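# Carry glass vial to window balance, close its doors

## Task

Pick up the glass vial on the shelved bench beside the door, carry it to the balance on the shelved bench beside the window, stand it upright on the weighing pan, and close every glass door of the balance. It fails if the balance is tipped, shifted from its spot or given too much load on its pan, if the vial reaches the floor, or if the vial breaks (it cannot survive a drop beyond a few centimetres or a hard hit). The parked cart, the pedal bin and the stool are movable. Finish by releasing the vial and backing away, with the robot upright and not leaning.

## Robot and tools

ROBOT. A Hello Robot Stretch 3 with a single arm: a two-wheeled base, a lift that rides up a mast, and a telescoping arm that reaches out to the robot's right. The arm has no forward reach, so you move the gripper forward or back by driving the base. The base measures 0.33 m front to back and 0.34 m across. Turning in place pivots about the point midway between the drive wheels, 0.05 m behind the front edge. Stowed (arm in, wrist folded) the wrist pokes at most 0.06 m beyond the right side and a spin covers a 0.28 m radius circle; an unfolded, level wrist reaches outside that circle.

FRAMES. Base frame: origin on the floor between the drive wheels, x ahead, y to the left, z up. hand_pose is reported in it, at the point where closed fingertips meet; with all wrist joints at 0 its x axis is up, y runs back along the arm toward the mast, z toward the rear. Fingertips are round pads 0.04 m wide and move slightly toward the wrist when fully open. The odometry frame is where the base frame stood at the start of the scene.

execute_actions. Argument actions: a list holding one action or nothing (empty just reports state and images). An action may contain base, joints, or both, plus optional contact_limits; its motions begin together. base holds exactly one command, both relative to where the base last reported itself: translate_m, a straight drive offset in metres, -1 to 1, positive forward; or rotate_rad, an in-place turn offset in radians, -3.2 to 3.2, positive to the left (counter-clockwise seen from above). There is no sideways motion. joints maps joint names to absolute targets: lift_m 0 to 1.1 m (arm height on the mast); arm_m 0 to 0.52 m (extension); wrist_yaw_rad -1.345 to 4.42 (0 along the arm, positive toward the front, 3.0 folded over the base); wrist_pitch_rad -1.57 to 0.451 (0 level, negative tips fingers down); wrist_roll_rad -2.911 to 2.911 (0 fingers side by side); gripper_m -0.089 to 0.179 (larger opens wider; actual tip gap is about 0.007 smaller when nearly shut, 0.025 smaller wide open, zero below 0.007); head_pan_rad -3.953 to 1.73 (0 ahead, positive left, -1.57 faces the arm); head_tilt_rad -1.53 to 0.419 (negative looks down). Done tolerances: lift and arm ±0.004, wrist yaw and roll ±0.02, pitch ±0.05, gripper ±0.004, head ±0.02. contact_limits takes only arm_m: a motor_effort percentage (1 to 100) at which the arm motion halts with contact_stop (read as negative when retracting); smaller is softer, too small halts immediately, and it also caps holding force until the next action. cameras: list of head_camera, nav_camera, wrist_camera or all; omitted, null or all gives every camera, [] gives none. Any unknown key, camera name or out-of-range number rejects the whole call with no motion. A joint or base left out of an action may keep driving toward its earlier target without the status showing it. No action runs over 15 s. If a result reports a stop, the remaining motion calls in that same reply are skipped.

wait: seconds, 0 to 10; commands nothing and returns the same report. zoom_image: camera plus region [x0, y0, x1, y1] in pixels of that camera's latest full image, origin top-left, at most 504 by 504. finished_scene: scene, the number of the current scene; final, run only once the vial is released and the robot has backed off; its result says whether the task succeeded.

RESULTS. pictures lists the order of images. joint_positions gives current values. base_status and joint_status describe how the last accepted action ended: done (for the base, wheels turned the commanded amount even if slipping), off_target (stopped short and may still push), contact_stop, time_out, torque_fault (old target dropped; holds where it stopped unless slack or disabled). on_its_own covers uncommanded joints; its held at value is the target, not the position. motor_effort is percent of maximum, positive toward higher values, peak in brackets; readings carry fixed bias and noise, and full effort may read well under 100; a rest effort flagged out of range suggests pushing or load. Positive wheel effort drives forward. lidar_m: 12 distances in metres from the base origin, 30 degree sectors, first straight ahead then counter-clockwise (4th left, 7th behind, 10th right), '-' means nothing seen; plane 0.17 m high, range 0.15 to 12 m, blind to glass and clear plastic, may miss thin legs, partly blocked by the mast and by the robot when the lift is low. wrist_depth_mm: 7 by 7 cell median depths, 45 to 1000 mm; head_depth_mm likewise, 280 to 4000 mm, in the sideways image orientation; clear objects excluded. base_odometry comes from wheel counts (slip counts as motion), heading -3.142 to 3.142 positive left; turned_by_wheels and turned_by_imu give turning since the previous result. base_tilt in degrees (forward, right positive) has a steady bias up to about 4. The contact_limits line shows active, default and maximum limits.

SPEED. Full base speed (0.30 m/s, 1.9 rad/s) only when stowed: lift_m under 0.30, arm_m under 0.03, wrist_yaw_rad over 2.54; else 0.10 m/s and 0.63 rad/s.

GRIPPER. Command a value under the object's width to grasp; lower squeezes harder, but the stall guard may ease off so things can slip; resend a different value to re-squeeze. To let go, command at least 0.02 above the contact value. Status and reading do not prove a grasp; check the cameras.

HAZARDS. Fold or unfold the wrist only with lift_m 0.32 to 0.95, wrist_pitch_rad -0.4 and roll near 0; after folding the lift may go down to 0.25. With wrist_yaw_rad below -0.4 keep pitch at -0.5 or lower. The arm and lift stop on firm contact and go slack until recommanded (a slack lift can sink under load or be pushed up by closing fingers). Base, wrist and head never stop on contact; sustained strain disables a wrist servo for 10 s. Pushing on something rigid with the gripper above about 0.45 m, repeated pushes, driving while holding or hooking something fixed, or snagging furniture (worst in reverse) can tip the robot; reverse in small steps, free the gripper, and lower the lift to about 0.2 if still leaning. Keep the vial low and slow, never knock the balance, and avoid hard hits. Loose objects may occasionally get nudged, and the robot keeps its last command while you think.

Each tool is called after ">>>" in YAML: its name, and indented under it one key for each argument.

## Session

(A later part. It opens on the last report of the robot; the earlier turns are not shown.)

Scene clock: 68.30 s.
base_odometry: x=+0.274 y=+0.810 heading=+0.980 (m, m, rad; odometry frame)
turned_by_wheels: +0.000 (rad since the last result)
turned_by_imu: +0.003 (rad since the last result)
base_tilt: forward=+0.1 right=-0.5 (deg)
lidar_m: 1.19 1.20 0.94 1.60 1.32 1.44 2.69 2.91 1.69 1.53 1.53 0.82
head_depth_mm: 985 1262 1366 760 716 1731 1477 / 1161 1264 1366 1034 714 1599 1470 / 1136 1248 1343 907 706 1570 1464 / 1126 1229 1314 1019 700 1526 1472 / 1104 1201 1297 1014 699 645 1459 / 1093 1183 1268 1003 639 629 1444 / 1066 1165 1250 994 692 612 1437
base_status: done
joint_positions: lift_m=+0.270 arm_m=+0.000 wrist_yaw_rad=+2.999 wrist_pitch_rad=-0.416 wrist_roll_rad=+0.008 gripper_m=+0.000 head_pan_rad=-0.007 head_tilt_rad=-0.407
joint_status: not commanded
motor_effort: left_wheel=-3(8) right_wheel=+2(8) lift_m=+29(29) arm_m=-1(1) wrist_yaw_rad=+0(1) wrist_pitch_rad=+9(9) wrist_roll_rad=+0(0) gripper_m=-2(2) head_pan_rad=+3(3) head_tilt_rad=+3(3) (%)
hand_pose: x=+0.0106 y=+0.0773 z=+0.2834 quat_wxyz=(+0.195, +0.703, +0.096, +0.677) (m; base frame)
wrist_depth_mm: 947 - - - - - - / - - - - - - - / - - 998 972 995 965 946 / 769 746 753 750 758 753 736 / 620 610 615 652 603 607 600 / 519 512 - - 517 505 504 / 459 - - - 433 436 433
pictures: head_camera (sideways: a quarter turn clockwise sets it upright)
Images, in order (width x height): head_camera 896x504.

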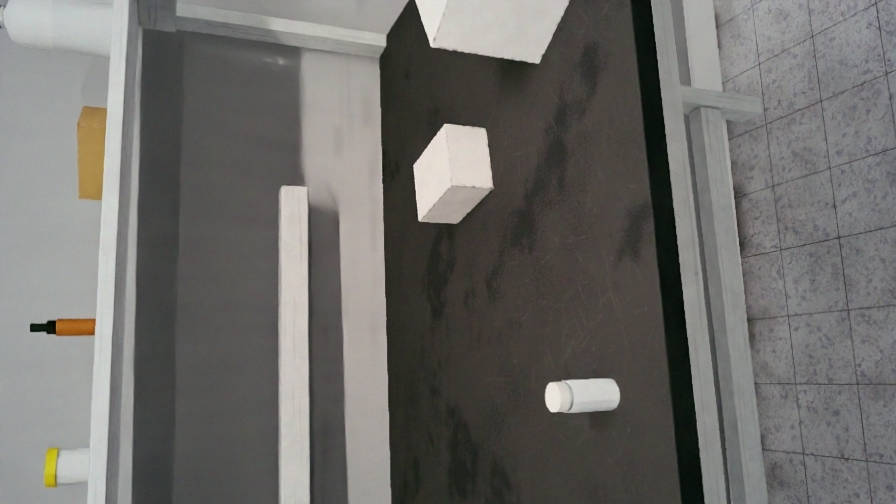

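>>> execute_actions:
  actions:
    - {"joints":{"lift_m":0.86,"head_pan_rad":-1.5,"head_tilt_rad":-0.6},"base":{"rotate_rad":1.74}}
  cameras: []

>>> execute_actions:
  actions:
    - {"joints":{"wrist_yaw_rad":0,"wrist_pitch_rad":0,"gripper_m":0.1},"base":{"translate_m":0.06}}
  cameras: ["head_camera","wrist_camera"]

Scene clock: 76.97 s.
base_odometry: x=+0.274 y=+0.810 heading=+2.720 (m, m, rad; odometry frame)
turned_by_wheels: +1.740 (rad since the last result)
turned_by_imu: +1.749 (rad since the last result)
base_tilt: forward=-0.1 right=-0.6 (deg)
lidar_m: 1.59 1.25 1.66 2.87 3.05 1.59 1.53 0.82 0.84 1.19 1.23 0.94
head_depth_mm: 1112 1217 942 708 1571 1545 - / 1112 1233 993 701 1581 1542 1354 / 1129 1239 983 674 1588 1521 1349 / 1147 1247 970 668 1602 1529 1387 / 1151 1254 964 691 1612 1512 1346 / 1156 1266 961 687 1695 1522 1284 / 1168 1266 953 683 1632 1506 1271
base_status: done
joint_positions: lift_m=+0.860 arm_m=+0.000 wrist_yaw_rad=+2.999 wrist_pitch_rad=-0.416 wrist_roll_rad=+0.008 gripper_m=+0.000 head_pan_rad=-1.493 head_tilt_rad=-0.593
joint_status: all done
motor_effort: left_wheel=-3(12) right_wheel=+2(7) lift_m=+36(37) arm_m=-1(1) wrist_yaw_rad=+0(0) wrist_pitch_rad=+10(10) wrist_roll_rad=+0(0) gripper_m=-3(2) head_pan_rad=-3(42) head_tilt_rad=-2(14) (%)
hand_pose: x=+0.0106 y=+0.0772 z=+0.8730 quat_wxyz=(+0.196, +0.703, +0.096, +0.677) (m; base frame)
wrist_depth_mm: - - - - - - - / - - - - - - - / - - - - - - - / - - - - - - - / - - - - - - - / - - - - - - - / - - - - - - -
pictures: none
No camera images: the call's "cameras" was empty. Leave "cameras" out to get every camera's image.

Scene clock: 79.47 s.
base_odometry: x=+0.219 y=+0.835 heading=+2.719 (m, m, rad; odometry frame)
turned_by_wheels: +0.000 (rad since the last result)
turned_by_imu: +0.000 (rad since the last result)
base_tilt: forward=-0.1 right=-0.4 (deg)
lidar_m: 1.53 1.19 1.58 2.67 3.13 1.65 1.59 0.87 1.25 1.19 1.23 0.90
head_depth_mm: 1108 1216 998 705 670 1542 - / 1121 1222 990 701 1577 1583 - / 1128 1243 974 671 1609 - - / 1143 1255 972 696 1615 1521 1293 / 1152 1244 965 691 1609 1521 1280 / 1157 1255 963 689 1684 1519 1280 / 1162 1264 955 687 1641 1504 1268
base_status: done
joint_positions: lift_m=+0.860 arm_m=+0.000 wrist_yaw_rad=+0.002 wrist_pitch_rad=-0.023 wrist_roll_rad=+0.008 gripper_m=+0.100 head_pan_rad=-1.493 head_tilt_rad=-0.593
joint_status: all done
motor_effort: left_wheel=-3(5) right_wheel=+1(4) lift_m=+35(36) arm_m=-1(1) wrist_yaw_rad=-2(2) wrist_pitch_rad=+14(13) wrist_roll_rad=+0(0) gripper_m=+1(80) head_pan_rad=-3(3) head_tilt_rad=-3(3) (%)
hand_pose: x=-0.0209 y=-0.4008 z=+0.9687 quat_wxyz=(+0.705, +0.009, -0.709, -0.008) (m; base frame)
wrist_depth_mm: - - - - - - - / - - - - - - - / - - - - - - - / 750 735 718 706 689 584 504 / 395 387 405 351 376 375 372 / 277 282 286 287 289 294 297 / 324 - 333 - - - -
pictures: head_camera (sideways: a quarter turn clockwise sets it upright), wrist_camera
Images, in order (width x height): head_camera 896x504, wrist_camera 644x364.

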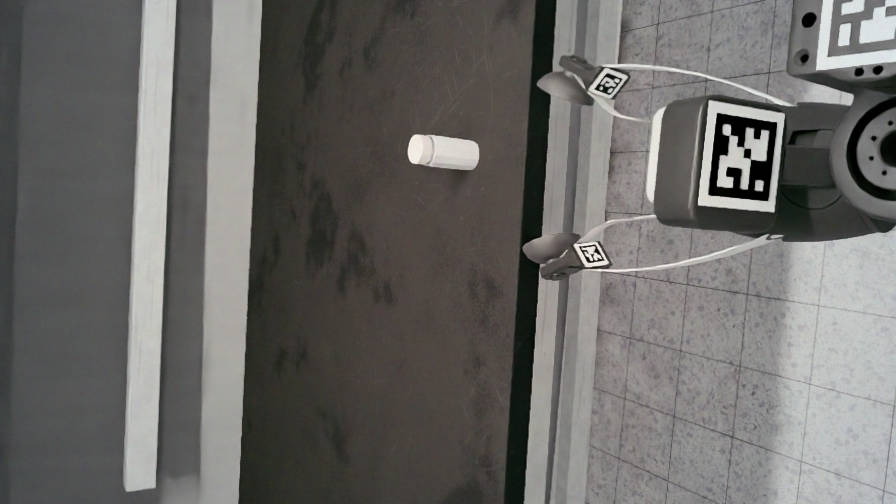

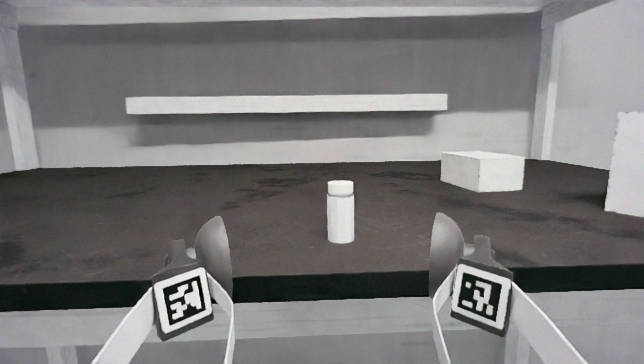

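>>> execute_actions:
  actions:
    - {"joints":{"arm_m":0.13,"lift_m":0.84},"base":{"translate_m":-0.009}}
  cameras: ["head_camera","wrist_camera"]

Scene clock: 82.33 s.
base_odometry: x=+0.227 y=+0.831 heading=+2.719 (m, m, rad; odometry frame)
turned_by_wheels: +0.000 (rad since the last result)
turned_by_imu: +0.000 (rad since the last result)
base_tilt: forward=-0.1 right=-0.6 (deg)
lidar_m: 1.55 1.20 1.59 2.88 3.12 1.64 1.57 0.86 1.25 1.19 1.23 0.90
head_depth_mm: 1109 1228 992 706 607 - 1244 / 1121 1229 987 730 - - 1249 / 1129 1233 976 662 - - 1261 / 1135 1246 975 724 1608 1535 1284 / 1156 1240 967 690 1617 1518 1284 / 1156 1253 958 690 1681 1517 1284 / 1166 1268 953 685 1642 1515 1277
base_status: done
joint_positions: lift_m=+0.840 arm_m=+0.130 wrist_yaw_rad=+0.001 wrist_pitch_rad=-0.022 wrist_roll_rad=+0.008 gripper_m=+0.100 head_pan_rad=-1.493 head_tilt_rad=-0.593
joint_status: all done
motor_effort: left_wheel=-3(8) right_wheel=+1(5) lift_m=+28(31) arm_m=+3(4) wrist_yaw_rad=+0(1) wrist_pitch_rad=+13(13) wrist_roll_rad=+0(0) gripper_m=+0(0) head_pan_rad=-3(4) head_tilt_rad=-3(3) (%)
hand_pose: x=-0.0212 y=-0.5304 z=+0.9492 quat_wxyz=(+0.705, +0.008, -0.709, -0.008) (m; base frame)
wrist_depth_mm: 882 871 890 897 889 895 907 / 888 897 907 927 894 916 926 / 932 916 937 937 943 932 961 / 636 622 607 595 583 457 481 / 332 327 339 273 318 314 310 / 226 223 222 220 219 231 216 / 171 165 168 168 167 158 165
pictures: head_camera (sideways: a quarter turn clockwise sets it upright), wrist_camera
Images, in order (width x height): head_camera 896x504, wrist_camera 644x364.

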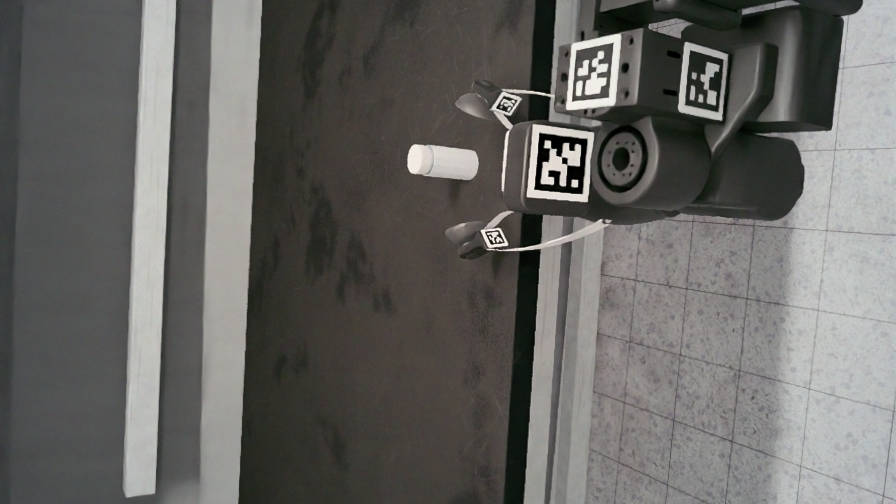

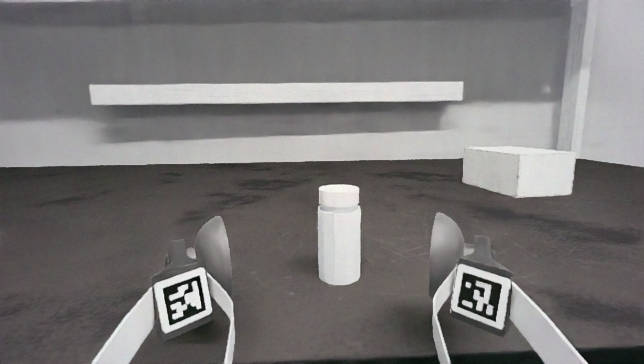

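>>> execute_actions:
  actions:
    - {"joints":{"arm_m":0.18},"base":{"translate_m":-0.004}}
  cameras: ["wrist_camera"]

>>> execute_actions:
  actions:
    - {"joints":{"gripper_m":0.045}}
  cameras: ["head_camera","wrist_camera"]

Scene clock: 85.13 s.
base_odometry: x=+0.231 y=+0.830 heading=+2.719 (m, m, rad; odometry frame)
turned_by_wheels: +0.000 (rad since the last result)
turned_by_imu: +0.000 (rad since the last result)
base_tilt: forward=+0.0 right=-0.5 (deg)
lidar_m: 1.55 1.21 1.60 2.92 3.12 1.64 1.57 0.85 1.25 1.19 1.23 0.90
head_depth_mm: 1102 1214 995 708 - - 1285 / 1115 1218 989 735 - 1428 1298 / 1127 1238 976 727 - 1448 1292 / 1140 1246 971 693 1609 1522 1286 / 1155 1249 967 691 1622 1524 1284 / 1155 1258 959 686 1683 1531 1278 / 1166 1263 952 686 1639 1492 1274
base_status: done
joint_positions: lift_m=+0.840 arm_m=+0.180 wrist_yaw_rad=+0.001 wrist_pitch_rad=-0.022 wrist_roll_rad=+0.008 gripper_m=+0.100 head_pan_rad=-1.493 head_tilt_rad=-0.593
joint_status: all done
motor_effort: left_wheel=-3(8) right_wheel=+2(3) lift_m=+28(28) arm_m=+3(2) wrist_yaw_rad=-1(1) wrist_pitch_rad=+13(13) wrist_roll_rad=+0(0) gripper_m=+0(0) head_pan_rad=-4(3) head_tilt_rad=-2(3) (%)
hand_pose: x=-0.0212 y=-0.5804 z=+0.9492 quat_wxyz=(+0.705, +0.008, -0.709, -0.008) (m; base frame)
wrist_depth_mm: 833 839 847 847 848 842 840 / 849 860 858 858 866 881 875 / 875 885 894 883 902 892 893 / 627 622 606 587 585 432 417 / 332 327 341 171 318 314 308 / 225 224 221 175 217 230 215 / 170 165 167 167 166 158 164
pictures: wrist_camera
Images, in order (width x height): wrist_camera 644x364.

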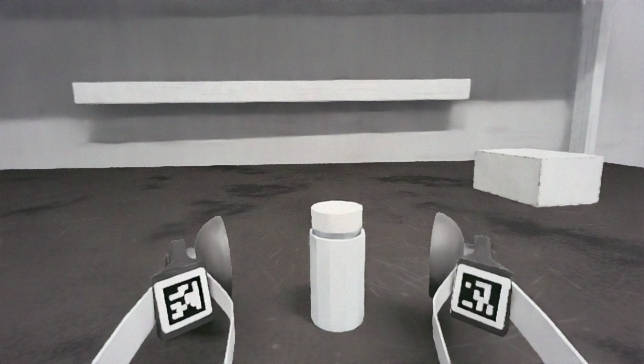

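Scene clock: 86.17 s.
base_odometry: x=+0.231 y=+0.830 heading=+2.719 (m, m, rad; odometry frame)
turned_by_wheels: +0.000 (rad since the last result)
turned_by_imu: +0.000 (rad since the last result)
base_tilt: forward=-0.1 right=-0.5 (deg)
lidar_m: 1.55 1.20 1.60 2.93 3.12 1.64 1.58 0.86 1.25 1.19 1.23 0.90
head_depth_mm: 1113 1211 998 706 - - 1274 / 1114 1215 987 733 - 1436 1291 / 1128 1241 985 760 - 1449 1290 / 1140 1241 971 697 1595 1524 1284 / 1140 1236 962 691 1624 1515 1291 / 1159 1259 957 691 1696 1515 1281 / 1169 1264 951 683 1644 1525 1287
base_status: not commanded
joint_positions: lift_m=+0.840 arm_m=+0.180 wrist_yaw_rad=+0.001 wrist_pitch_rad=-0.022 wrist_roll_rad=+0.008 gripper_m=+0.045 head_pan_rad=-1.493 head_tilt_rad=-0.593
joint_status: all done
motor_effort: left_wheel=-3(3) right_wheel=+1(2) lift_m=+28(28) arm_m=+3(3) wrist_yaw_rad=+0(1) wrist_pitch_rad=+13(12) wrist_roll_rad=+0(0) gripper_m=+0(81) head_pan_rad=-4(4) head_tilt_rad=-2(2) (%)
hand_pose: x=-0.0212 y=-0.5804 z=+0.9492 quat_wxyz=(+0.705, +0.008, -0.709, -0.008) (m; base frame)
wrist_depth_mm: 830 849 838 835 846 845 845 / 861 843 857 856 856 880 890 / 876 871 884 894 908 896 910 / 634 620 608 594 582 431 416 / 331 329 341 171 347 310 309 / 225 223 237 172 - 217 215 / 170 170 160 166 159 165 164
pictures: head_camera (sideways: a quarter turn clockwise sets it upright), wrist_camera
Images, in order (width x height): head_camera 896x504, wrist_camera 644x364.

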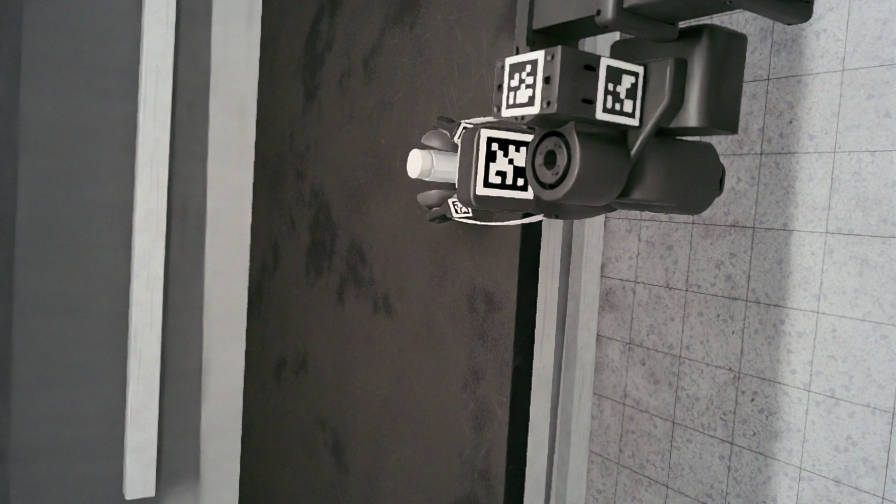

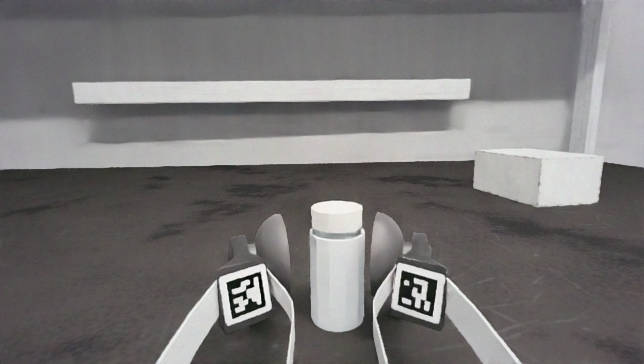

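>>> execute_actions:
  actions:
    - {"joints":{"lift_m":0.83,"arm_m":0.187},"base":{"translate_m":0.003}}
  cameras: []

>>> execute_actions:
  actions:
    - {"joints":{"gripper_m":0.005}}
  cameras: ["wrist_camera"]

>>> execute_actions:
  actions:
    - {"joints":{"lift_m":0.86}}
  cameras: ["head_camera","wrist_camera"]

Scene clock: 88.00 s.
base_odometry: x=+0.228 y=+0.831 heading=+2.719 (m, m, rad; odometry frame)
turned_by_wheels: +0.000 (rad since the last result)
turned_by_imu: +0.000 (rad since the last result)
base_tilt: forward=+0.0 right=-0.5 (deg)
lidar_m: 1.55 1.20 1.60 2.93 3.11 1.64 1.58 0.86 1.25 1.19 1.23 0.90
head_depth_mm: 1106 1223 992 707 - - 1272 / 1120 1224 988 735 - - 1292 / 1126 1237 984 729 - 1461 1295 / 1135 1245 971 697 1607 1520 1292 / 1142 1247 964 692 1617 1522 1286 / 1156 1255 961 686 1701 1509 1280 / 1166 1268 950 686 1649 1501 1267
base_status: done
joint_positions: lift_m=+0.830 arm_m=+0.187 wrist_yaw_rad=+0.001 wrist_pitch_rad=-0.022 wrist_roll_rad=+0.008 gripper_m=+0.045 head_pan_rad=-1.493 head_tilt_rad=-0.593
joint_status: all done
motor_effort: left_wheel=-2(5) right_wheel=+2(4) lift_m=+28(28) arm_m=+3(5) wrist_yaw_rad=+0(0) wrist_pitch_rad=+13(13) wrist_roll_rad=+0(0) gripper_m=-1(1) head_pan_rad=-4(3) head_tilt_rad=-3(2) (%)
hand_pose: x=-0.0212 y=-0.5874 z=+0.9392 quat_wxyz=(+0.705, +0.008, -0.709, -0.008) (m; base frame)
wrist_depth_mm: 826 823 832 841 836 841 850 / 841 778 839 849 859 869 861 / 867 887 879 879 891 889 882 / 566 557 540 540 520 435 402 / 300 295 308 160 314 284 280 / 203 202 214 164 - 196 194 / 154 153 145 151 143 149 149
pictures: none
No camera images: the call's "cameras" was empty. Leave "cameras" out to get every camera's image.

Scene clock: 88.90 s.
base_odometry: x=+0.228 y=+0.831 heading=+2.719 (m, m, rad; odometry frame)
turned_by_wheels: +0.000 (rad since the last result)
turned_by_imu: +0.000 (rad since the last result)
base_tilt: forward=+0.0 right=-0.6 (deg)
lidar_m: 1.55 1.20 1.60 2.92 3.11 1.64 1.58 0.86 1.25 1.19 1.23 0.90
head_depth_mm: 1111 1208 989 705 - - 1267 / 1117 1226 988 731 - - 1294 / 1128 1234 979 760 - 1454 1286 / 1135 1251 971 696 1599 1537 1291 / 1141 1250 964 689 1619 1529 1288 / 1166 1258 961 689 1702 1511 1276 / 1163 1266 956 683 1642 1505 1283
base_status: not commanded
joint_positions: lift_m=+0.830 arm_m=+0.187 wrist_yaw_rad=+0.001 wrist_pitch_rad=-0.022 wrist_roll_rad=+0.008 gripper_m=+0.005 head_pan_rad=-1.493 head_tilt_rad=-0.593
joint_status: all done
motor_effort: left_wheel=-3(2) right_wheel=+1(2) lift_m=+28(28) arm_m=+3(3) wrist_yaw_rad=+0(0) wrist_pitch_rad=+13(13) wrist_roll_rad=+0(0) gripper_m=-8(83) head_pan_rad=-4(4) head_tilt_rad=-2(2) (%)
hand_pose: x=-0.0212 y=-0.5874 z=+0.9392 quat_wxyz=(+0.705, +0.008, -0.709, -0.008) (m; base frame)
wrist_depth_mm: 812 830 840 835 831 848 846 / 839 788 848 839 849 887 882 / 856 887 866 886 897 885 895 / 575 562 545 532 527 432 404 / 301 297 293 159 302 284 280 / 203 201 201 163 210 196 194 / 154 153 151 151 144 149 149
pictures: wrist_camera
Images, in order (width x height): wrist_camera 644x364.

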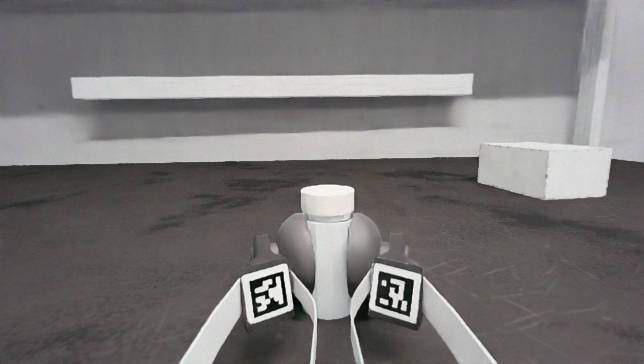

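Scene clock: 89.97 s.
base_odometry: x=+0.228 y=+0.831 heading=+2.719 (m, m, rad; odometry frame)
turned_by_wheels: +0.000 (rad since the last result)
turned_by_imu: +0.000 (rad since the last result)
base_tilt: forward=+0.1 right=-0.5 (deg)
lidar_m: 1.55 1.20 1.60 2.92 3.12 1.64 1.57 0.86 1.25 1.19 1.23 0.90
head_depth_mm: 1115 1214 995 737 - 1472 1292 / 1123 1221 985 763 - 1459 1286 / 1128 1236 985 699 - 1489 1291 / 1136 1252 972 698 1594 1531 1286 / 1155 1257 964 689 1608 1531 1287 / 1155 1256 958 688 1693 1519 1276 / 1165 1268 952 687 1629 1514 1267
base_status: not commanded
joint_positions: lift_m=+0.860 arm_m=+0.187 wrist_yaw_rad=+0.001 wrist_pitch_rad=-0.022 wrist_roll_rad=+0.008 gripper_m=+0.005 head_pan_rad=-1.493 head_tilt_rad=-0.593
joint_status: all done
motor_effort: left_wheel=-3(3) right_wheel=+2(2) lift_m=+36(38) arm_m=+3(3) wrist_yaw_rad=+0(1) wrist_pitch_rad=+14(12) wrist_roll_rad=+0(0) gripper_m=-9(8) head_pan_rad=-4(3) head_tilt_rad=-2(3) (%)
hand_pose: x=-0.0212 y=-0.5874 z=+0.9689 quat_wxyz=(+0.705, +0.008, -0.709, -0.008) (m; base frame)
wrist_depth_mm: 815 824 841 829 834 845 840 / 832 857 861 857 861 865 867 / 877 873 877 876 892 896 905 / 749 738 719 695 681 480 495 / 392 389 382 159 391 373 370 / 268 265 263 163 275 257 255 / 202 201 199 198 188 197 196
pictures: head_camera (sideways: a quarter turn clockwise sets it upright), wrist_camera
Images, in order (width x height): head_camera 896x504, wrist_camera 644x364.

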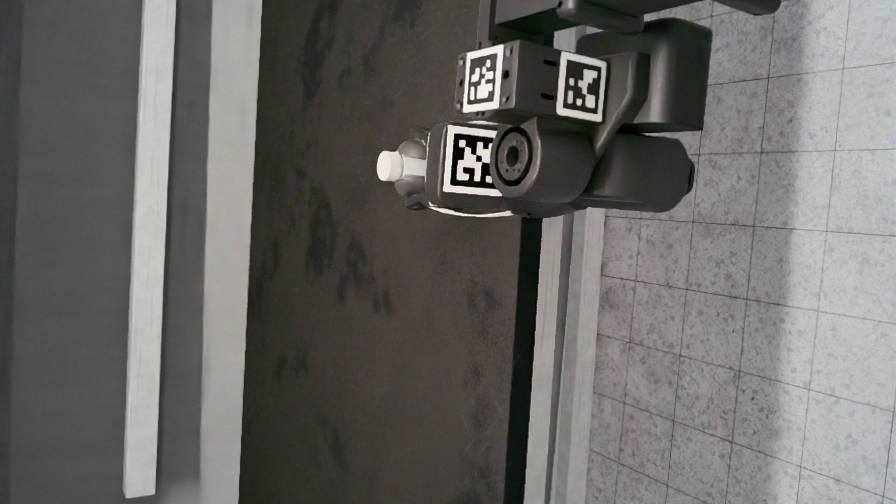

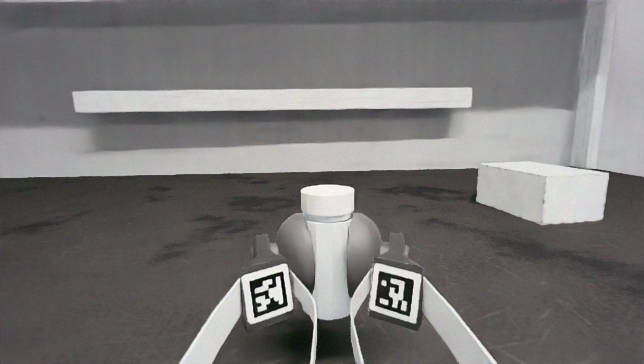

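>>> execute_actions:
  actions:
    - {"joints":{"lift_m":0.831}}
  cameras: []

>>> execute_actions:
  actions:
    - {"joints":{"gripper_m":0.05}}
  cameras: []

>>> execute_actions:
  actions:
    - {"joints":{"arm_m":0.201}}
  cameras: []

>>> execute_actions:
  actions:
    - {"joints":{"gripper_m":-0.005}}
  cameras: []

>>> execute_actions:
  actions:
    - {"joints":{"lift_m":0.86}}
  cameras: ["wrist_camera"]

Scene clock: 92.20 s.
base_odometry: x=+0.228 y=+0.831 heading=+2.719 (m, m, rad; odometry frame)
turned_by_wheels: +0.000 (rad since the last result)
turned_by_imu: +0.000 (rad since the last result)
base_tilt: forward=-0.1 right=-0.5 (deg)
lidar_m: 1.55 1.20 1.59 2.93 3.13 1.64 1.58 0.86 1.25 1.19 1.23 0.90
head_depth_mm: 1109 1202 995 710 - - 1266 / 1117 1232 986 732 - - 1296 / 1128 1236 981 757 - 1451 1292 / 1139 1250 973 695 1585 1515 1302 / 1142 1241 966 692 1619 1519 1281 / 1162 1250 960 688 1702 1516 1277 / 1169 1266 951 680 1635 1502 1274
base_status: not commanded
joint_positions: lift_m=+0.831 arm_m=+0.187 wrist_yaw_rad=+0.001 wrist_pitch_rad=-0.022 wrist_roll_rad=+0.008 gripper_m=+0.005 head_pan_rad=-1.493 head_tilt_rad=-0.593
joint_status: all done
motor_effort: left_wheel=-2(3) right_wheel=+2(2) lift_m=+29(31) arm_m=+3(3) wrist_yaw_rad=-1(1) wrist_pitch_rad=+13(13) wrist_roll_rad=+0(0) gripper_m=-8(9) head_pan_rad=-4(3) head_tilt_rad=-3(3) (%)
hand_pose: x=-0.0212 y=-0.5874 z=+0.9402 quat_wxyz=(+0.705, +0.008, -0.709, -0.008) (m; base frame)
wrist_depth_mm: 839 831 818 820 830 842 847 / 847 781 871 845 859 865 883 / 878 863 877 880 882 890 887 / 579 560 551 541 533 432 402 / 304 298 298 159 305 286 282 / 205 204 203 163 212 198 196 / 155 154 153 152 145 151 150
pictures: none
No camera images: the call's "cameras" was empty. Leave "cameras" out to get every camera's image.

Scene clock: 93.13 s.
base_odometry: x=+0.228 y=+0.831 heading=+2.719 (m, m, rad; odometry frame)
turned_by_wheels: +0.000 (rad since the last result)
turned_by_imu: +0.000 (rad since the last result)
base_tilt: forward=+0.0 right=-0.6 (deg)
lidar_m: 1.55 1.20 1.59 2.92 3.13 1.64 1.58 0.86 1.25 1.19 1.23 0.90
head_depth_mm: 1112 1218 999 709 - - 1279 / 1117 1221 987 736 - - 1294 / 1127 1239 981 733 - 1454 1288 / 1138 1247 973 697 1601 1527 1283 / 1145 1247 961 690 1602 1531 1277 / 1150 1249 958 684 1690 1519 1282 / 1167 1275 957 687 1631 1510 1282
base_status: not commanded
joint_positions: lift_m=+0.831 arm_m=+0.187 wrist_yaw_rad=+0.001 wrist_pitch_rad=-0.022 wrist_roll_rad=+0.008 gripper_m=+0.050 head_pan_rad=-1.493 head_tilt_rad=-0.593
joint_status: all done
motor_effort: left_wheel=-3(3) right_wheel=+2(1) lift_m=+29(29) arm_m=+3(3) wrist_yaw_rad=-1(1) wrist_pitch_rad=+12(13) wrist_roll_rad=+0(0) gripper_m=+1(81) head_pan_rad=-3(4) head_tilt_rad=-3(2) (%)
hand_pose: x=-0.0212 y=-0.5874 z=+0.9402 quat_wxyz=(+0.705, +0.008, -0.709, -0.008) (m; base frame)
wrist_depth_mm: 815 841 845 851 835 864 845 / 848 759 848 844 868 885 869 / 867 884 871 885 887 884 878 / 577 564 550 545 530 431 402 / 303 299 325 161 314 285 285 / 205 204 217 164 - 198 197 / 155 155 147 152 152 151 150
pictures: none
No camera images: the call's "cameras" was empty. Leave "cameras" out to get every camera's image.

Scene clock: 94.07 s.
base_odometry: x=+0.228 y=+0.831 heading=+2.719 (m, m, rad; odometry frame)
turned_by_wheels: +0.000 (rad since the last result)
turned_by_imu: +0.000 (rad since the last result)
base_tilt: forward=-0.1 right=-0.6 (deg)
lidar_m: 1.55 1.20 1.60 2.92 3.12 1.64 1.58 0.86 1.25 1.19 1.22 0.90
head_depth_mm: 1113 1211 994 708 - 1464 1276 / 1121 1230 993 735 - 1458 1301 / 1128 1233 978 745 - 1456 1292 / 1132 1245 970 697 1597 1530 1281 / 1148 1247 964 693 1611 1519 1287 / 1163 1256 957 690 1694 1512 1274 / 1172 1263 946 683 1632 1512 1274
base_status: not commanded
joint_positions: lift_m=+0.831 arm_m=+0.201 wrist_yaw_rad=+0.001 wrist_pitch_rad=-0.022 wrist_roll_rad=+0.008 gripper_m=+0.050 head_pan_rad=-1.493 head_tilt_rad=-0.593
joint_status: all done
motor_effort: left_wheel=-3(3) right_wheel=+1(2) lift_m=+29(29) arm_m=+3(1) wrist_yaw_rad=+0(0) wrist_pitch_rad=+13(13) wrist_roll_rad=+0(0) gripper_m=-1(0) head_pan_rad=-3(4) head_tilt_rad=-3(3) (%)
hand_pose: x=-0.0212 y=-0.6014 z=+0.9402 quat_wxyz=(+0.705, +0.008, -0.709, -0.008) (m; base frame)
wrist_depth_mm: 805 805 826 823 818 827 829 / 825 774 828 820 840 862 850 / 849 867 868 863 865 861 877 / 574 562 553 538 527 429 387 / 305 298 326 145 317 286 282 / 205 203 216 148 - 198 196 / 155 155 146 149 151 151 150
pictures: none
No camera images: the call's "cameras" was empty. Leave "cameras" out to get every camera's image.

Scene clock: 95.10 s.
base_odometry: x=+0.228 y=+0.831 heading=+2.719 (m, m, rad; odometry frame)
turned_by_wheels: +0.000 (rad since the last result)
turned_by_imu: +0.000 (rad since the last result)
base_tilt: forward=-0.1 right=-0.6 (deg)
lidar_m: 1.55 1.20 1.59 2.92 3.11 1.64 1.58 0.86 1.25 1.19 1.23 0.90
head_depth_mm: 1110 1215 993 705 - 1455 1283 / 1120 1229 987 731 - 1449 1302 / 1129 1229 983 758 - 1463 1289 / 1135 1248 976 694 1613 1525 1292 / 1145 1249 964 690 1615 1506 1281 / 1159 1253 957 689 1700 1514 1290 / 1163 1276 955 684 1650 1511 1276
base_status: not commanded
joint_positions: lift_m=+0.831 arm_m=+0.201 wrist_yaw_rad=+0.001 wrist_pitch_rad=-0.022 wrist_roll_rad=+0.008 gripper_m=-0.004 head_pan_rad=-1.493 head_tilt_rad=-0.593
joint_status: all done
motor_effort: left_wheel=-3(3) right_wheel=+2(2) lift_m=+29(29) arm_m=+3(3) wrist_yaw_rad=-1(0) wrist_pitch_rad=+13(13) wrist_roll_rad=+0(0) gripper_m=-17(90) head_pan_rad=-3(3) head_tilt_rad=-3(3) (%)
hand_pose: x=-0.0212 y=-0.6014 z=+0.9402 quat_wxyz=(+0.705, +0.008, -0.709, -0.008) (m; base frame)
wrist_depth_mm: 809 824 814 824 840 830 841 / 830 782 822 860 836 844 867 / 859 862 843 860 862 883 872 / 576 565 549 538 528 426 385 / 303 298 297 142 318 287 282 / 205 204 209 145 198 197 197 / 155 154 147 146 145 151 150
pictures: none
No camera images: the call's "cameras" was empty. Leave "cameras" out to get every camera's image.

Scene clock: 96.13 s.
base_odometry: x=+0.228 y=+0.831 heading=+2.719 (m, m, rad; odometry frame)
turned_by_wheels: +0.000 (rad since the last result)
turned_by_imu: +0.000 (rad since the last result)
base_tilt: forward=+0.0 right=-0.6 (deg)
lidar_m: 1.55 1.20 1.59 2.93 3.09 1.64 1.58 0.86 1.25 1.19 1.23 0.90
head_depth_mm: 1110 1221 995 768 - 1491 1298 / 1119 1229 986 765 - 1496 1299 / 1127 1242 982 645 - 1502 1291 / 1139 1249 973 696 1597 1529 1287 / 1143 1246 966 692 1617 1528 1278 / 1156 1257 961 688 1700 1515 1276 / 1169 1257 956 687 1639 1508 1274
base_status: not commanded
joint_positions: lift_m=+0.860 arm_m=+0.201 wrist_yaw_rad=+0.001 wrist_pitch_rad=-0.022 wrist_roll_rad=+0.008 gripper_m=-0.004 head_pan_rad=-1.493 head_tilt_rad=-0.593
joint_status: all done
motor_effort: left_wheel=-3(2) right_wheel=+1(1) lift_m=+36(36) arm_m=+3(3) wrist_yaw_rad=-1(0) wrist_pitch_rad=+13(13) wrist_roll_rad=+0(0) gripper_m=-16(15) head_pan_rad=-4(4) head_tilt_rad=-3(2) (%)
hand_pose: x=-0.0212 y=-0.6014 z=+0.9689 quat_wxyz=(+0.705, +0.008, -0.709, -0.008) (m; base frame)
wrist_depth_mm: 817 809 819 814 821 853 840 / 840 847 836 842 833 849 853 / 858 870 876 868 867 875 880 / 754 727 716 703 692 476 424 / 393 390 385 143 411 370 369 / 267 266 271 145 266 257 254 / 203 202 190 181 189 195 195
pictures: wrist_camera
Images, in order (width x height): wrist_camera 644x364.

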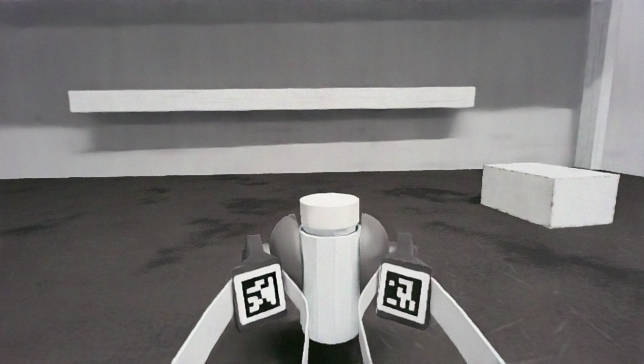

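>>> execute_actions:
  actions:
    - {"joints":{"arm_m":0,"wrist_yaw_rad":2.6},"base":{"translate_m":-0.05}}
  cameras: []

>>> execute_actions:
  actions:
    - {"joints":{"lift_m":0.285,"head_pan_rad":-3.1},"base":{"rotate_rad":-1.75}}
  cameras: ["wrist_camera"]

>>> execute_actions:
  actions:
    - {"base":{"translate_m":-1}}
  cameras: []

>>> execute_actions:
  actions:
    - {"base":{"translate_m":-1}}
  cameras: ["nav_camera"]

Scene clock: 100.30 s.
base_odometry: x=+0.274 y=+0.810 heading=+2.719 (m, m, rad; odometry frame)
turned_by_wheels: +0.000 (rad since the last result)
turned_by_imu: +0.000 (rad since the last result)
base_tilt: forward=-0.2 right=-0.4 (deg)
lidar_m: 1.59 1.25 1.66 2.87 3.02 1.59 1.53 0.82 0.84 1.19 1.23 0.94
head_depth_mm: 1112 1218 936 708 1571 1524 - / 1119 1231 984 706 1579 1541 1359 / 1132 1242 980 698 1583 1523 - / 1137 1249 973 693 1599 1537 - / 1149 1253 966 692 1609 1501 1347 / 1153 1260 959 690 1695 1499 1280 / 1162 1267 957 684 1626 1512 1277
base_status: done
joint_positions: lift_m=+0.860 arm_m=+0.000 wrist_yaw_rad=+2.598 wrist_pitch_rad=-0.022 wrist_roll_rad=+0.008 gripper_m=-0.004 head_pan_rad=-1.493 head_tilt_rad=-0.593
joint_status: all done
motor_effort: left_wheel=-3(8) right_wheel=+1(4) lift_m=+35(36) arm_m=-1(2) wrist_yaw_rad=+1(4) wrist_pitch_rad=+13(13) wrist_roll_rad=+0(0) gripper_m=-15(15) head_pan_rad=-4(3) head_tilt_rad=-3(3) (%)
hand_pose: x=+0.1109 y=+0.0736 z=+0.9689 quat_wxyz=(+0.197, +0.686, -0.183, +0.677) (m; base frame)
wrist_depth_mm: - - - - - - - / - - - - - - - / - - - - - - - / - - - - - - - / - - - 142 - - - / - - - 145 - - - / - - - - - - -
pictures: none
No camera images: the call's "cameras" was empty. Leave "cameras" out to get every camera's image.

Scene clock: 106.37 s.
base_odometry: x=+0.274 y=+0.810 heading=+0.969 (m, m, rad; odometry frame)
turned_by_wheels: -1.750 (rad since the last result)
turned_by_imu: -1.759 (rad since the last result)
base_tilt: forward=+0.0 right=-0.6 (deg)
lidar_m: 1.20 1.20 0.94 1.60 1.31 1.43 2.60 2.87 1.71 1.53 1.53 0.82
head_depth_mm: 3170 3322 2850 2424 1895 1544 1295 / 3130 3412 3417 2446 1891 1542 1296 / 3108 3335 3425 2406 1872 1525 1296 / 3067 3294 3367 2435 1879 1520 1277 / 2916 3264 3284 2424 1865 1517 1293 / 2862 3302 3213 2381 1841 1537 1288 / 2897 3145 3149 2381 1846 1500 1281
base_status: done
joint_positions: lift_m=+0.285 arm_m=+0.000 wrist_yaw_rad=+2.598 wrist_pitch_rad=-0.022 wrist_roll_rad=+0.008 gripper_m=-0.004 head_pan_rad=-3.093 head_tilt_rad=-0.593
joint_status: all done
motor_effort: left_wheel=+2(7) right_wheel=-3(5) lift_m=+28(30) arm_m=-1(1) wrist_yaw_rad=+1(1) wrist_pitch_rad=+13(13) wrist_roll_rad=+0(0) gripper_m=-16(15) head_pan_rad=-4(41) head_tilt_rad=-2(3) (%)
hand_pose: x=+0.1109 y=+0.0736 z=+0.3942 quat_wxyz=(+0.197, +0.686, -0.183, +0.677) (m; base frame)
wrist_depth_mm: - - - - - - - / - - - - - - - / - - - - - - - / - - - - - - - / - - - 142 - - - / - 983 - 145 - 955 935 / 753 748 708 674 702 724 732
pictures: wrist_camera
Images, in order (width x height): wrist_camera 644x364.

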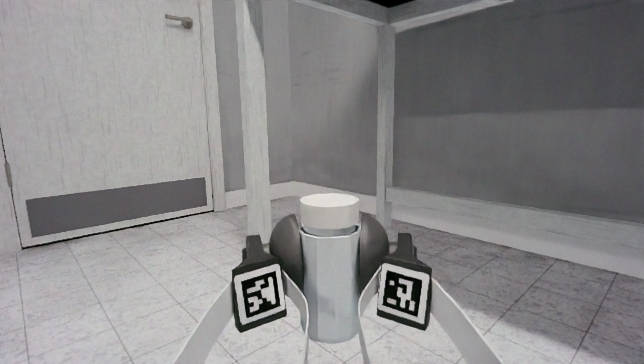

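Scene clock: 111.30 s.
base_odometry: x=-0.292 y=-0.014 heading=+0.969 (m, m, rad; odometry frame)
turned_by_wheels: +0.000 (rad since the last result)
turned_by_imu: -0.005 (rad since the last result)
base_tilt: forward=+0.0 right=-0.5 (deg)
lidar_m: 2.16 1.62 1.10 0.99 1.00 1.24 1.70 1.70 2.26 1.72 1.73 1.73
head_depth_mm: 2235 2477 2753 2332 1879 1537 1298 / 2231 2434 2684 2435 1861 1539 1289 / 2188 2428 2713 2411 1878 1522 1292 / 2176 2400 2642 2417 1868 1526 1289 / 2128 2358 2610 2392 1872 1524 1275 / 2048 1644 2541 2308 1854 1516 1283 / 2022 1610 2512 2283 1846 1514 1274
base_status: done
joint_positions: lift_m=+0.285 arm_m=+0.000 wrist_yaw_rad=+2.599 wrist_pitch_rad=-0.022 wrist_roll_rad=+0.008 gripper_m=-0.004 head_pan_rad=-3.093 head_tilt_rad=-0.593
joint_status: not commanded
motor_effort: left_wheel=+2(7) right_wheel=-3(9) lift_m=+28(29) arm_m=-1(1) wrist_yaw_rad=+0(1) wrist_pitch_rad=+14(13) wrist_roll_rad=+0(0) gripper_m=-16(16) head_pan_rad=-3(3) head_tilt_rad=-2(3) (%)
hand_pose: x=+0.1108 y=+0.0737 z=+0.3942 quat_wxyz=(+0.197, +0.686, -0.183, +0.677) (m; base frame)
wrist_depth_mm: 806 920 - - - - - / 823 929 - - - - - / 831 948 - - - - - / 835 994 - - - - - / 866 - - 142 - - - / 876 - - 145 - 961 937 / 756 747 718 668 705 732 731
pictures: none
No camera images: the call's "cameras" was empty. Leave "cameras" out to get every camera's image.

Scene clock: 116.23 s.
base_odometry: x=-0.858 y=-0.839 heading=+0.969 (m, m, rad; odometry frame)
turned_by_wheels: +0.000 (rad since the last result)
turned_by_imu: -0.005 (rad since the last result)
base_tilt: forward=-0.1 right=-0.7 (deg)
lidar_m: 2.71 1.45 0.92 0.85 0.81 0.90 1.48 0.77 1.15 1.85 1.96 2.30
head_depth_mm: 1332 1487 1647 1825 1883 1531 1300 / 1310 1454 1606 1828 1882 1541 1292 / 1300 1428 1594 1785 1885 1524 1291 / 1288 1412 1565 1738 1886 1520 1285 / 1271 1393 1548 1741 1856 1512 1287 / 1258 1378 1522 1709 1835 1516 1289 / 1237 1356 1474 1644 1735 1506 1243
base_status: done
joint_positions: lift_m=+0.285 arm_m=+0.000 wrist_yaw_rad=+2.599 wrist_pitch_rad=-0.022 wrist_roll_rad=+0.008 gripper_m=-0.004 head_pan_rad=-3.093 head_tilt_rad=-0.594
joint_status: not commanded
motor_effort: left_wheel=+2(7) right_wheel=-3(7) lift_m=+29(29) arm_m=-1(1) wrist_yaw_rad=+2(1) wrist_pitch_rad=+13(13) wrist_roll_rad=+0(0) gripper_m=-15(16) head_pan_rad=-3(3) head_tilt_rad=-3(2) (%)
hand_pose: x=+0.1108 y=+0.0737 z=+0.3942 quat_wxyz=(+0.197, +0.686, -0.183, +0.677) (m; base frame)
wrist_depth_mm: 979 - - - - - - / - - - - - - - / 948 847 - - - - - / 722 823 - - - - - / 739 844 - 142 - - - / 751 848 958 145 - 942 958 / 748 757 708 675 697 720 719
pictures: nav_camera (sideways: a quarter turn counterclockwise sets it upright)
Images, in order (width x height): nav_camera 672x504.

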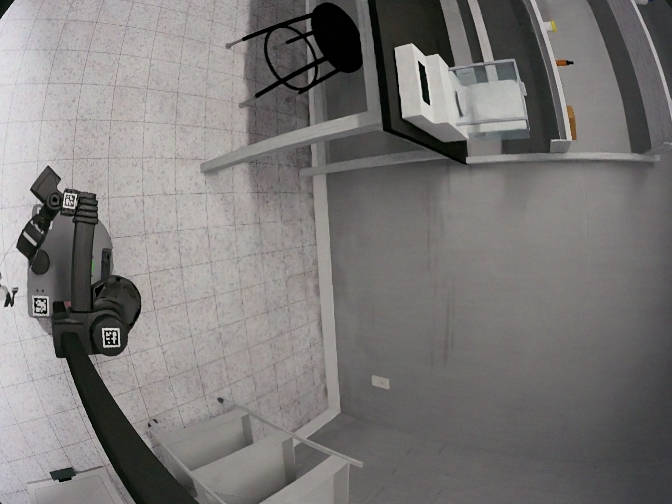

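>>> execute_actions:
  actions:
    - {"base":{"translate_m":-0.5}}
  cameras: []

>>> execute_actions:
  actions:
    - {"joints":{"lift_m":0.97,"head_pan_rad":-1.0,"head_tilt_rad":-0.5},"base":{"rotate_rad":-1.36}}
  cameras: []

>>> execute_actions:
  actions:
    - {"joints":{"arm_m":0.35,"wrist_yaw_rad":1.57}}
  cameras: ["head_camera","wrist_camera"]

Scene clock: 121.27 s.
base_odometry: x=-1.141 y=-1.251 heading=+0.969 (m, m, rad; odometry frame)
turned_by_wheels: +0.000 (rad since the last result)
turned_by_imu: -0.002 (rad since the last result)
base_tilt: forward=+0.1 right=-0.6 (deg)
lidar_m: 3.17 1.34 0.90 0.64 0.65 1.11 0.99 0.96 0.44 1.10 2.21 2.41
head_depth_mm: 883 970 1083 1223 1414 1528 1301 / 872 957 1069 1206 1368 1500 1293 / 858 946 1046 1176 1349 1492 1299 / 850 933 1036 1160 1327 1475 1292 / 839 922 1017 1143 1296 1445 1281 / 831 908 1015 1123 1269 1442 1272 / 818 899 989 1103 1249 1421 1271
base_status: done
joint_positions: lift_m=+0.285 arm_m=+0.000 wrist_yaw_rad=+2.599 wrist_pitch_rad=-0.022 wrist_roll_rad=+0.008 gripper_m=-0.004 head_pan_rad=-3.093 head_tilt_rad=-0.594
joint_status: not commanded
motor_effort: left_wheel=+3(7) right_wheel=-3(8) lift_m=+29(29) arm_m=-1(1) wrist_yaw_rad=+1(1) wrist_pitch_rad=+13(13) wrist_roll_rad=+0(0) gripper_m=-15(16) head_pan_rad=-4(3) head_tilt_rad=-2(2) (%)
hand_pose: x=+0.1107 y=+0.0737 z=+0.3942 quat_wxyz=(+0.197, +0.686, -0.183, +0.677) (m; base frame)
wrist_depth_mm: 697 - - - - - - / 925 - - - - - - / 581 - - - - - - / 951 - - - - - - / 894 - - 143 - - - / 611 677 - 145 - 958 929 / 708 733 709 668 699 737 725
pictures: none
No camera images: the call's "cameras" was empty. Leave "cameras" out to get every camera's image.

Scene clock: 128.33 s.
base_odometry: x=-1.141 y=-1.251 heading=-0.390 (m, m, rad; odometry frame)
turned_by_wheels: -1.360 (rad since the last result)
turned_by_imu: -1.366 (rad since the last result)
base_tilt: forward=-0.1 right=-0.7 (deg)
lidar_m: 1.81 2.21 2.88 3.61 1.03 0.65 0.64 0.69 1.03 0.99 0.95 0.44
head_depth_mm: 841 907 978 1047 1134 1237 - / 780 953 1014 1101 1226 1346 1376 / 673 1019 1090 914 1271 1384 1369 / 1008 1076 1128 757 1431 1512 1355 / 1078 654 698 656 676 1538 1360 / 1157 710 731 593 577 1554 1344 / 1247 1299 1205 590 537 540 612
base_status: done
joint_positions: lift_m=+0.970 arm_m=+0.000 wrist_yaw_rad=+2.599 wrist_pitch_rad=-0.022 wrist_roll_rad=+0.008 gripper_m=-0.004 head_pan_rad=-1.007 head_tilt_rad=-0.507
joint_status: all done
motor_effort: left_wheel=+3(10) right_wheel=-2(7) lift_m=+36(37) arm_m=-1(1) wrist_yaw_rad=+1(1) wrist_pitch_rad=+13(13) wrist_roll_rad=+0(0) gripper_m=-16(15) head_pan_rad=+3(43) head_tilt_rad=+2(10) (%)
hand_pose: x=+0.1107 y=+0.0737 z=+1.0789 quat_wxyz=(+0.197, +0.686, -0.183, +0.677) (m; base frame)
wrist_depth_mm: - - - - - - - / - - - - - - - / - - - - - - - / - - - - - - - / - - - 142 - - - / - - - 145 - - - / - - - - - - -
pictures: none
No camera images: the call's "cameras" was empty. Leave "cameras" out to get every camera's image.

Scene clock: 132.10 s.
base_odometry: x=-1.141 y=-1.251 heading=-0.390 (m, m, rad; odometry frame)
turned_by_wheels: +0.000 (rad since the last result)
turned_by_imu: +0.000 (rad since the last result)
base_tilt: forward=+0.1 right=-0.5 (deg)
lidar_m: 1.81 2.20 2.88 3.61 1.03 0.65 0.64 0.69 1.03 0.99 0.96 0.44
head_depth_mm: 837 906 975 1076 1139 1242 1313 / 776 949 1003 1126 1221 1341 1378 / 669 1025 1091 909 1262 1360 1359 / 1011 1073 1126 759 1424 1514 1363 / 1078 653 696 656 676 1547 1361 / 1149 711 735 595 577 1539 1346 / 1241 1303 1211 593 537 540 612
base_status: not commanded
joint_positions: lift_m=+0.970 arm_m=+0.350 wrist_yaw_rad=+1.570 wrist_pitch_rad=-0.022 wrist_roll_rad=+0.008 gripper_m=-0.004 head_pan_rad=-1.007 head_tilt_rad=-0.507
joint_status: all done
motor_effort: left_wheel=+2(2) right_wheel=-3(3) lift_m=+36(36) arm_m=+3(1) wrist_yaw_rad=+0(2) wrist_pitch_rad=+13(13) wrist_roll_rad=+0(0) gripper_m=-17(16) head_pan_rad=+3(3) head_tilt_rad=+3(3) (%)
hand_pose: x=+0.2343 y=-0.4950 z=+1.0789 quat_wxyz=(+0.504, +0.507, -0.496, +0.492) (m; base frame)
wrist_depth_mm: - - - - 767 768 607 / - - - - - 907 613 / - - - - - 857 591 / - - - - 956 932 615 / - - 422 142 636 691 595 / - 348 324 145 501 479 477 / - 332 334 334 338 369 367
pictures: head_camera (sideways: a quarter turn clockwise sets it upright), wrist_camera
Images, in order (width x height): head_camera 896x504, wrist_camera 644x364.

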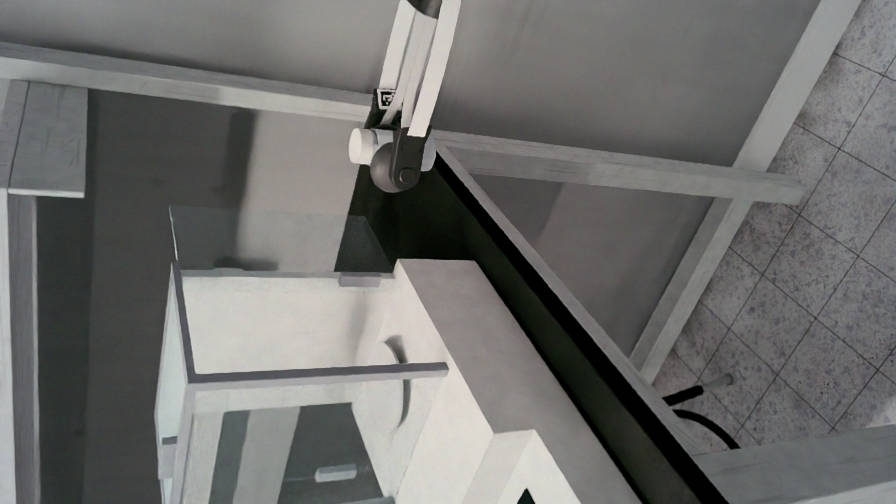

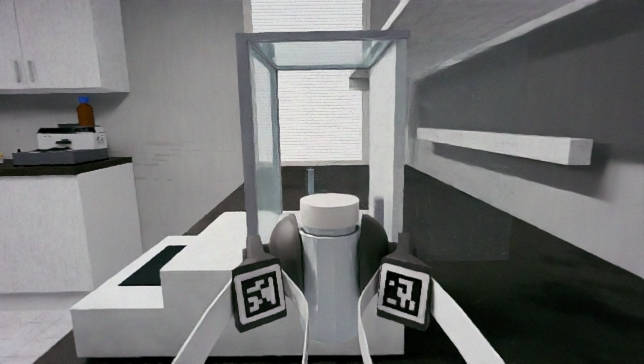

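>>> execute_actions:
  actions:
    - {"joints":{"arm_m":0.34},"base":{"translate_m":0.14}}
  cameras: ["head_camera","wrist_camera"]

Scene clock: 135.10 s.
base_odometry: x=-1.011 y=-1.304 heading=-0.390 (m, m, rad; odometry frame)
turned_by_wheels: +0.000 (rad since the last result)
turned_by_imu: +0.001 (rad since the last result)
base_tilt: forward=-0.1 right=-0.5 (deg)
lidar_m: 1.67 2.07 2.68 3.00 1.22 0.79 0.78 0.83 1.03 0.93 0.34 0.34
head_depth_mm: 748 912 970 989 1120 1238 1319 / 897 954 1017 748 1067 1283 1324 / 947 580 599 607 594 1390 1376 / 1008 614 650 575 511 528 1361 / 1078 1102 1143 600 485 452 520 / 1155 1206 1144 593 501 438 415 / 1242 1339 1217 798 497 462 1249
base_status: done
joint_positions: lift_m=+0.970 arm_m=+0.340 wrist_yaw_rad=+1.570 wrist_pitch_rad=-0.022 wrist_roll_rad=+0.008 gripper_m=-0.004 head_pan_rad=-1.007 head_tilt_rad=-0.507
joint_status: all done
motor_effort: left_wheel=+2(6) right_wheel=-3(5) lift_m=+36(36) arm_m=-1(3) wrist_yaw_rad=+0(0) wrist_pitch_rad=+13(13) wrist_roll_rad=+0(0) gripper_m=-16(16) head_pan_rad=+3(4) head_tilt_rad=+2(3) (%)
hand_pose: x=+0.2343 y=-0.4855 z=+1.0789 quat_wxyz=(+0.504, +0.507, -0.496, +0.492) (m; base frame)
wrist_depth_mm: - - 255 - 329 633 626 / - - - - 291 783 624 / - - - - 294 743 589 / - - - - 297 828 600 / - - 526 142 259 644 609 / - 370 264 145 174 452 476 / 306 221 208 198 207 366 365
pictures: head_camera (sideways: a quarter turn clockwise sets it upright), wrist_camera
Images, in order (width x height): head_camera 896x504, wrist_camera 644x364.

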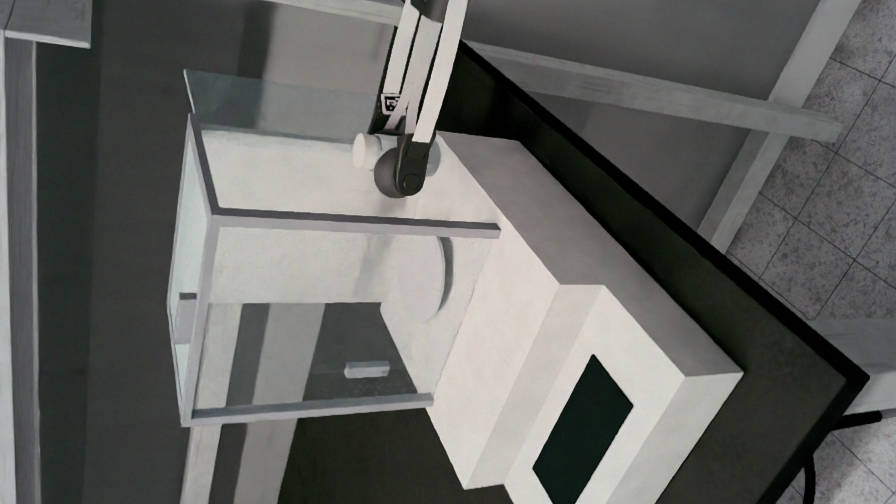

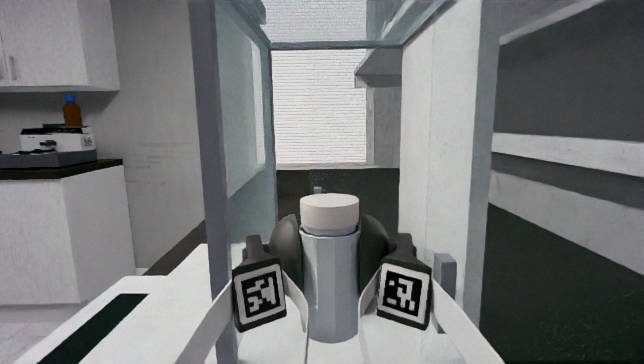

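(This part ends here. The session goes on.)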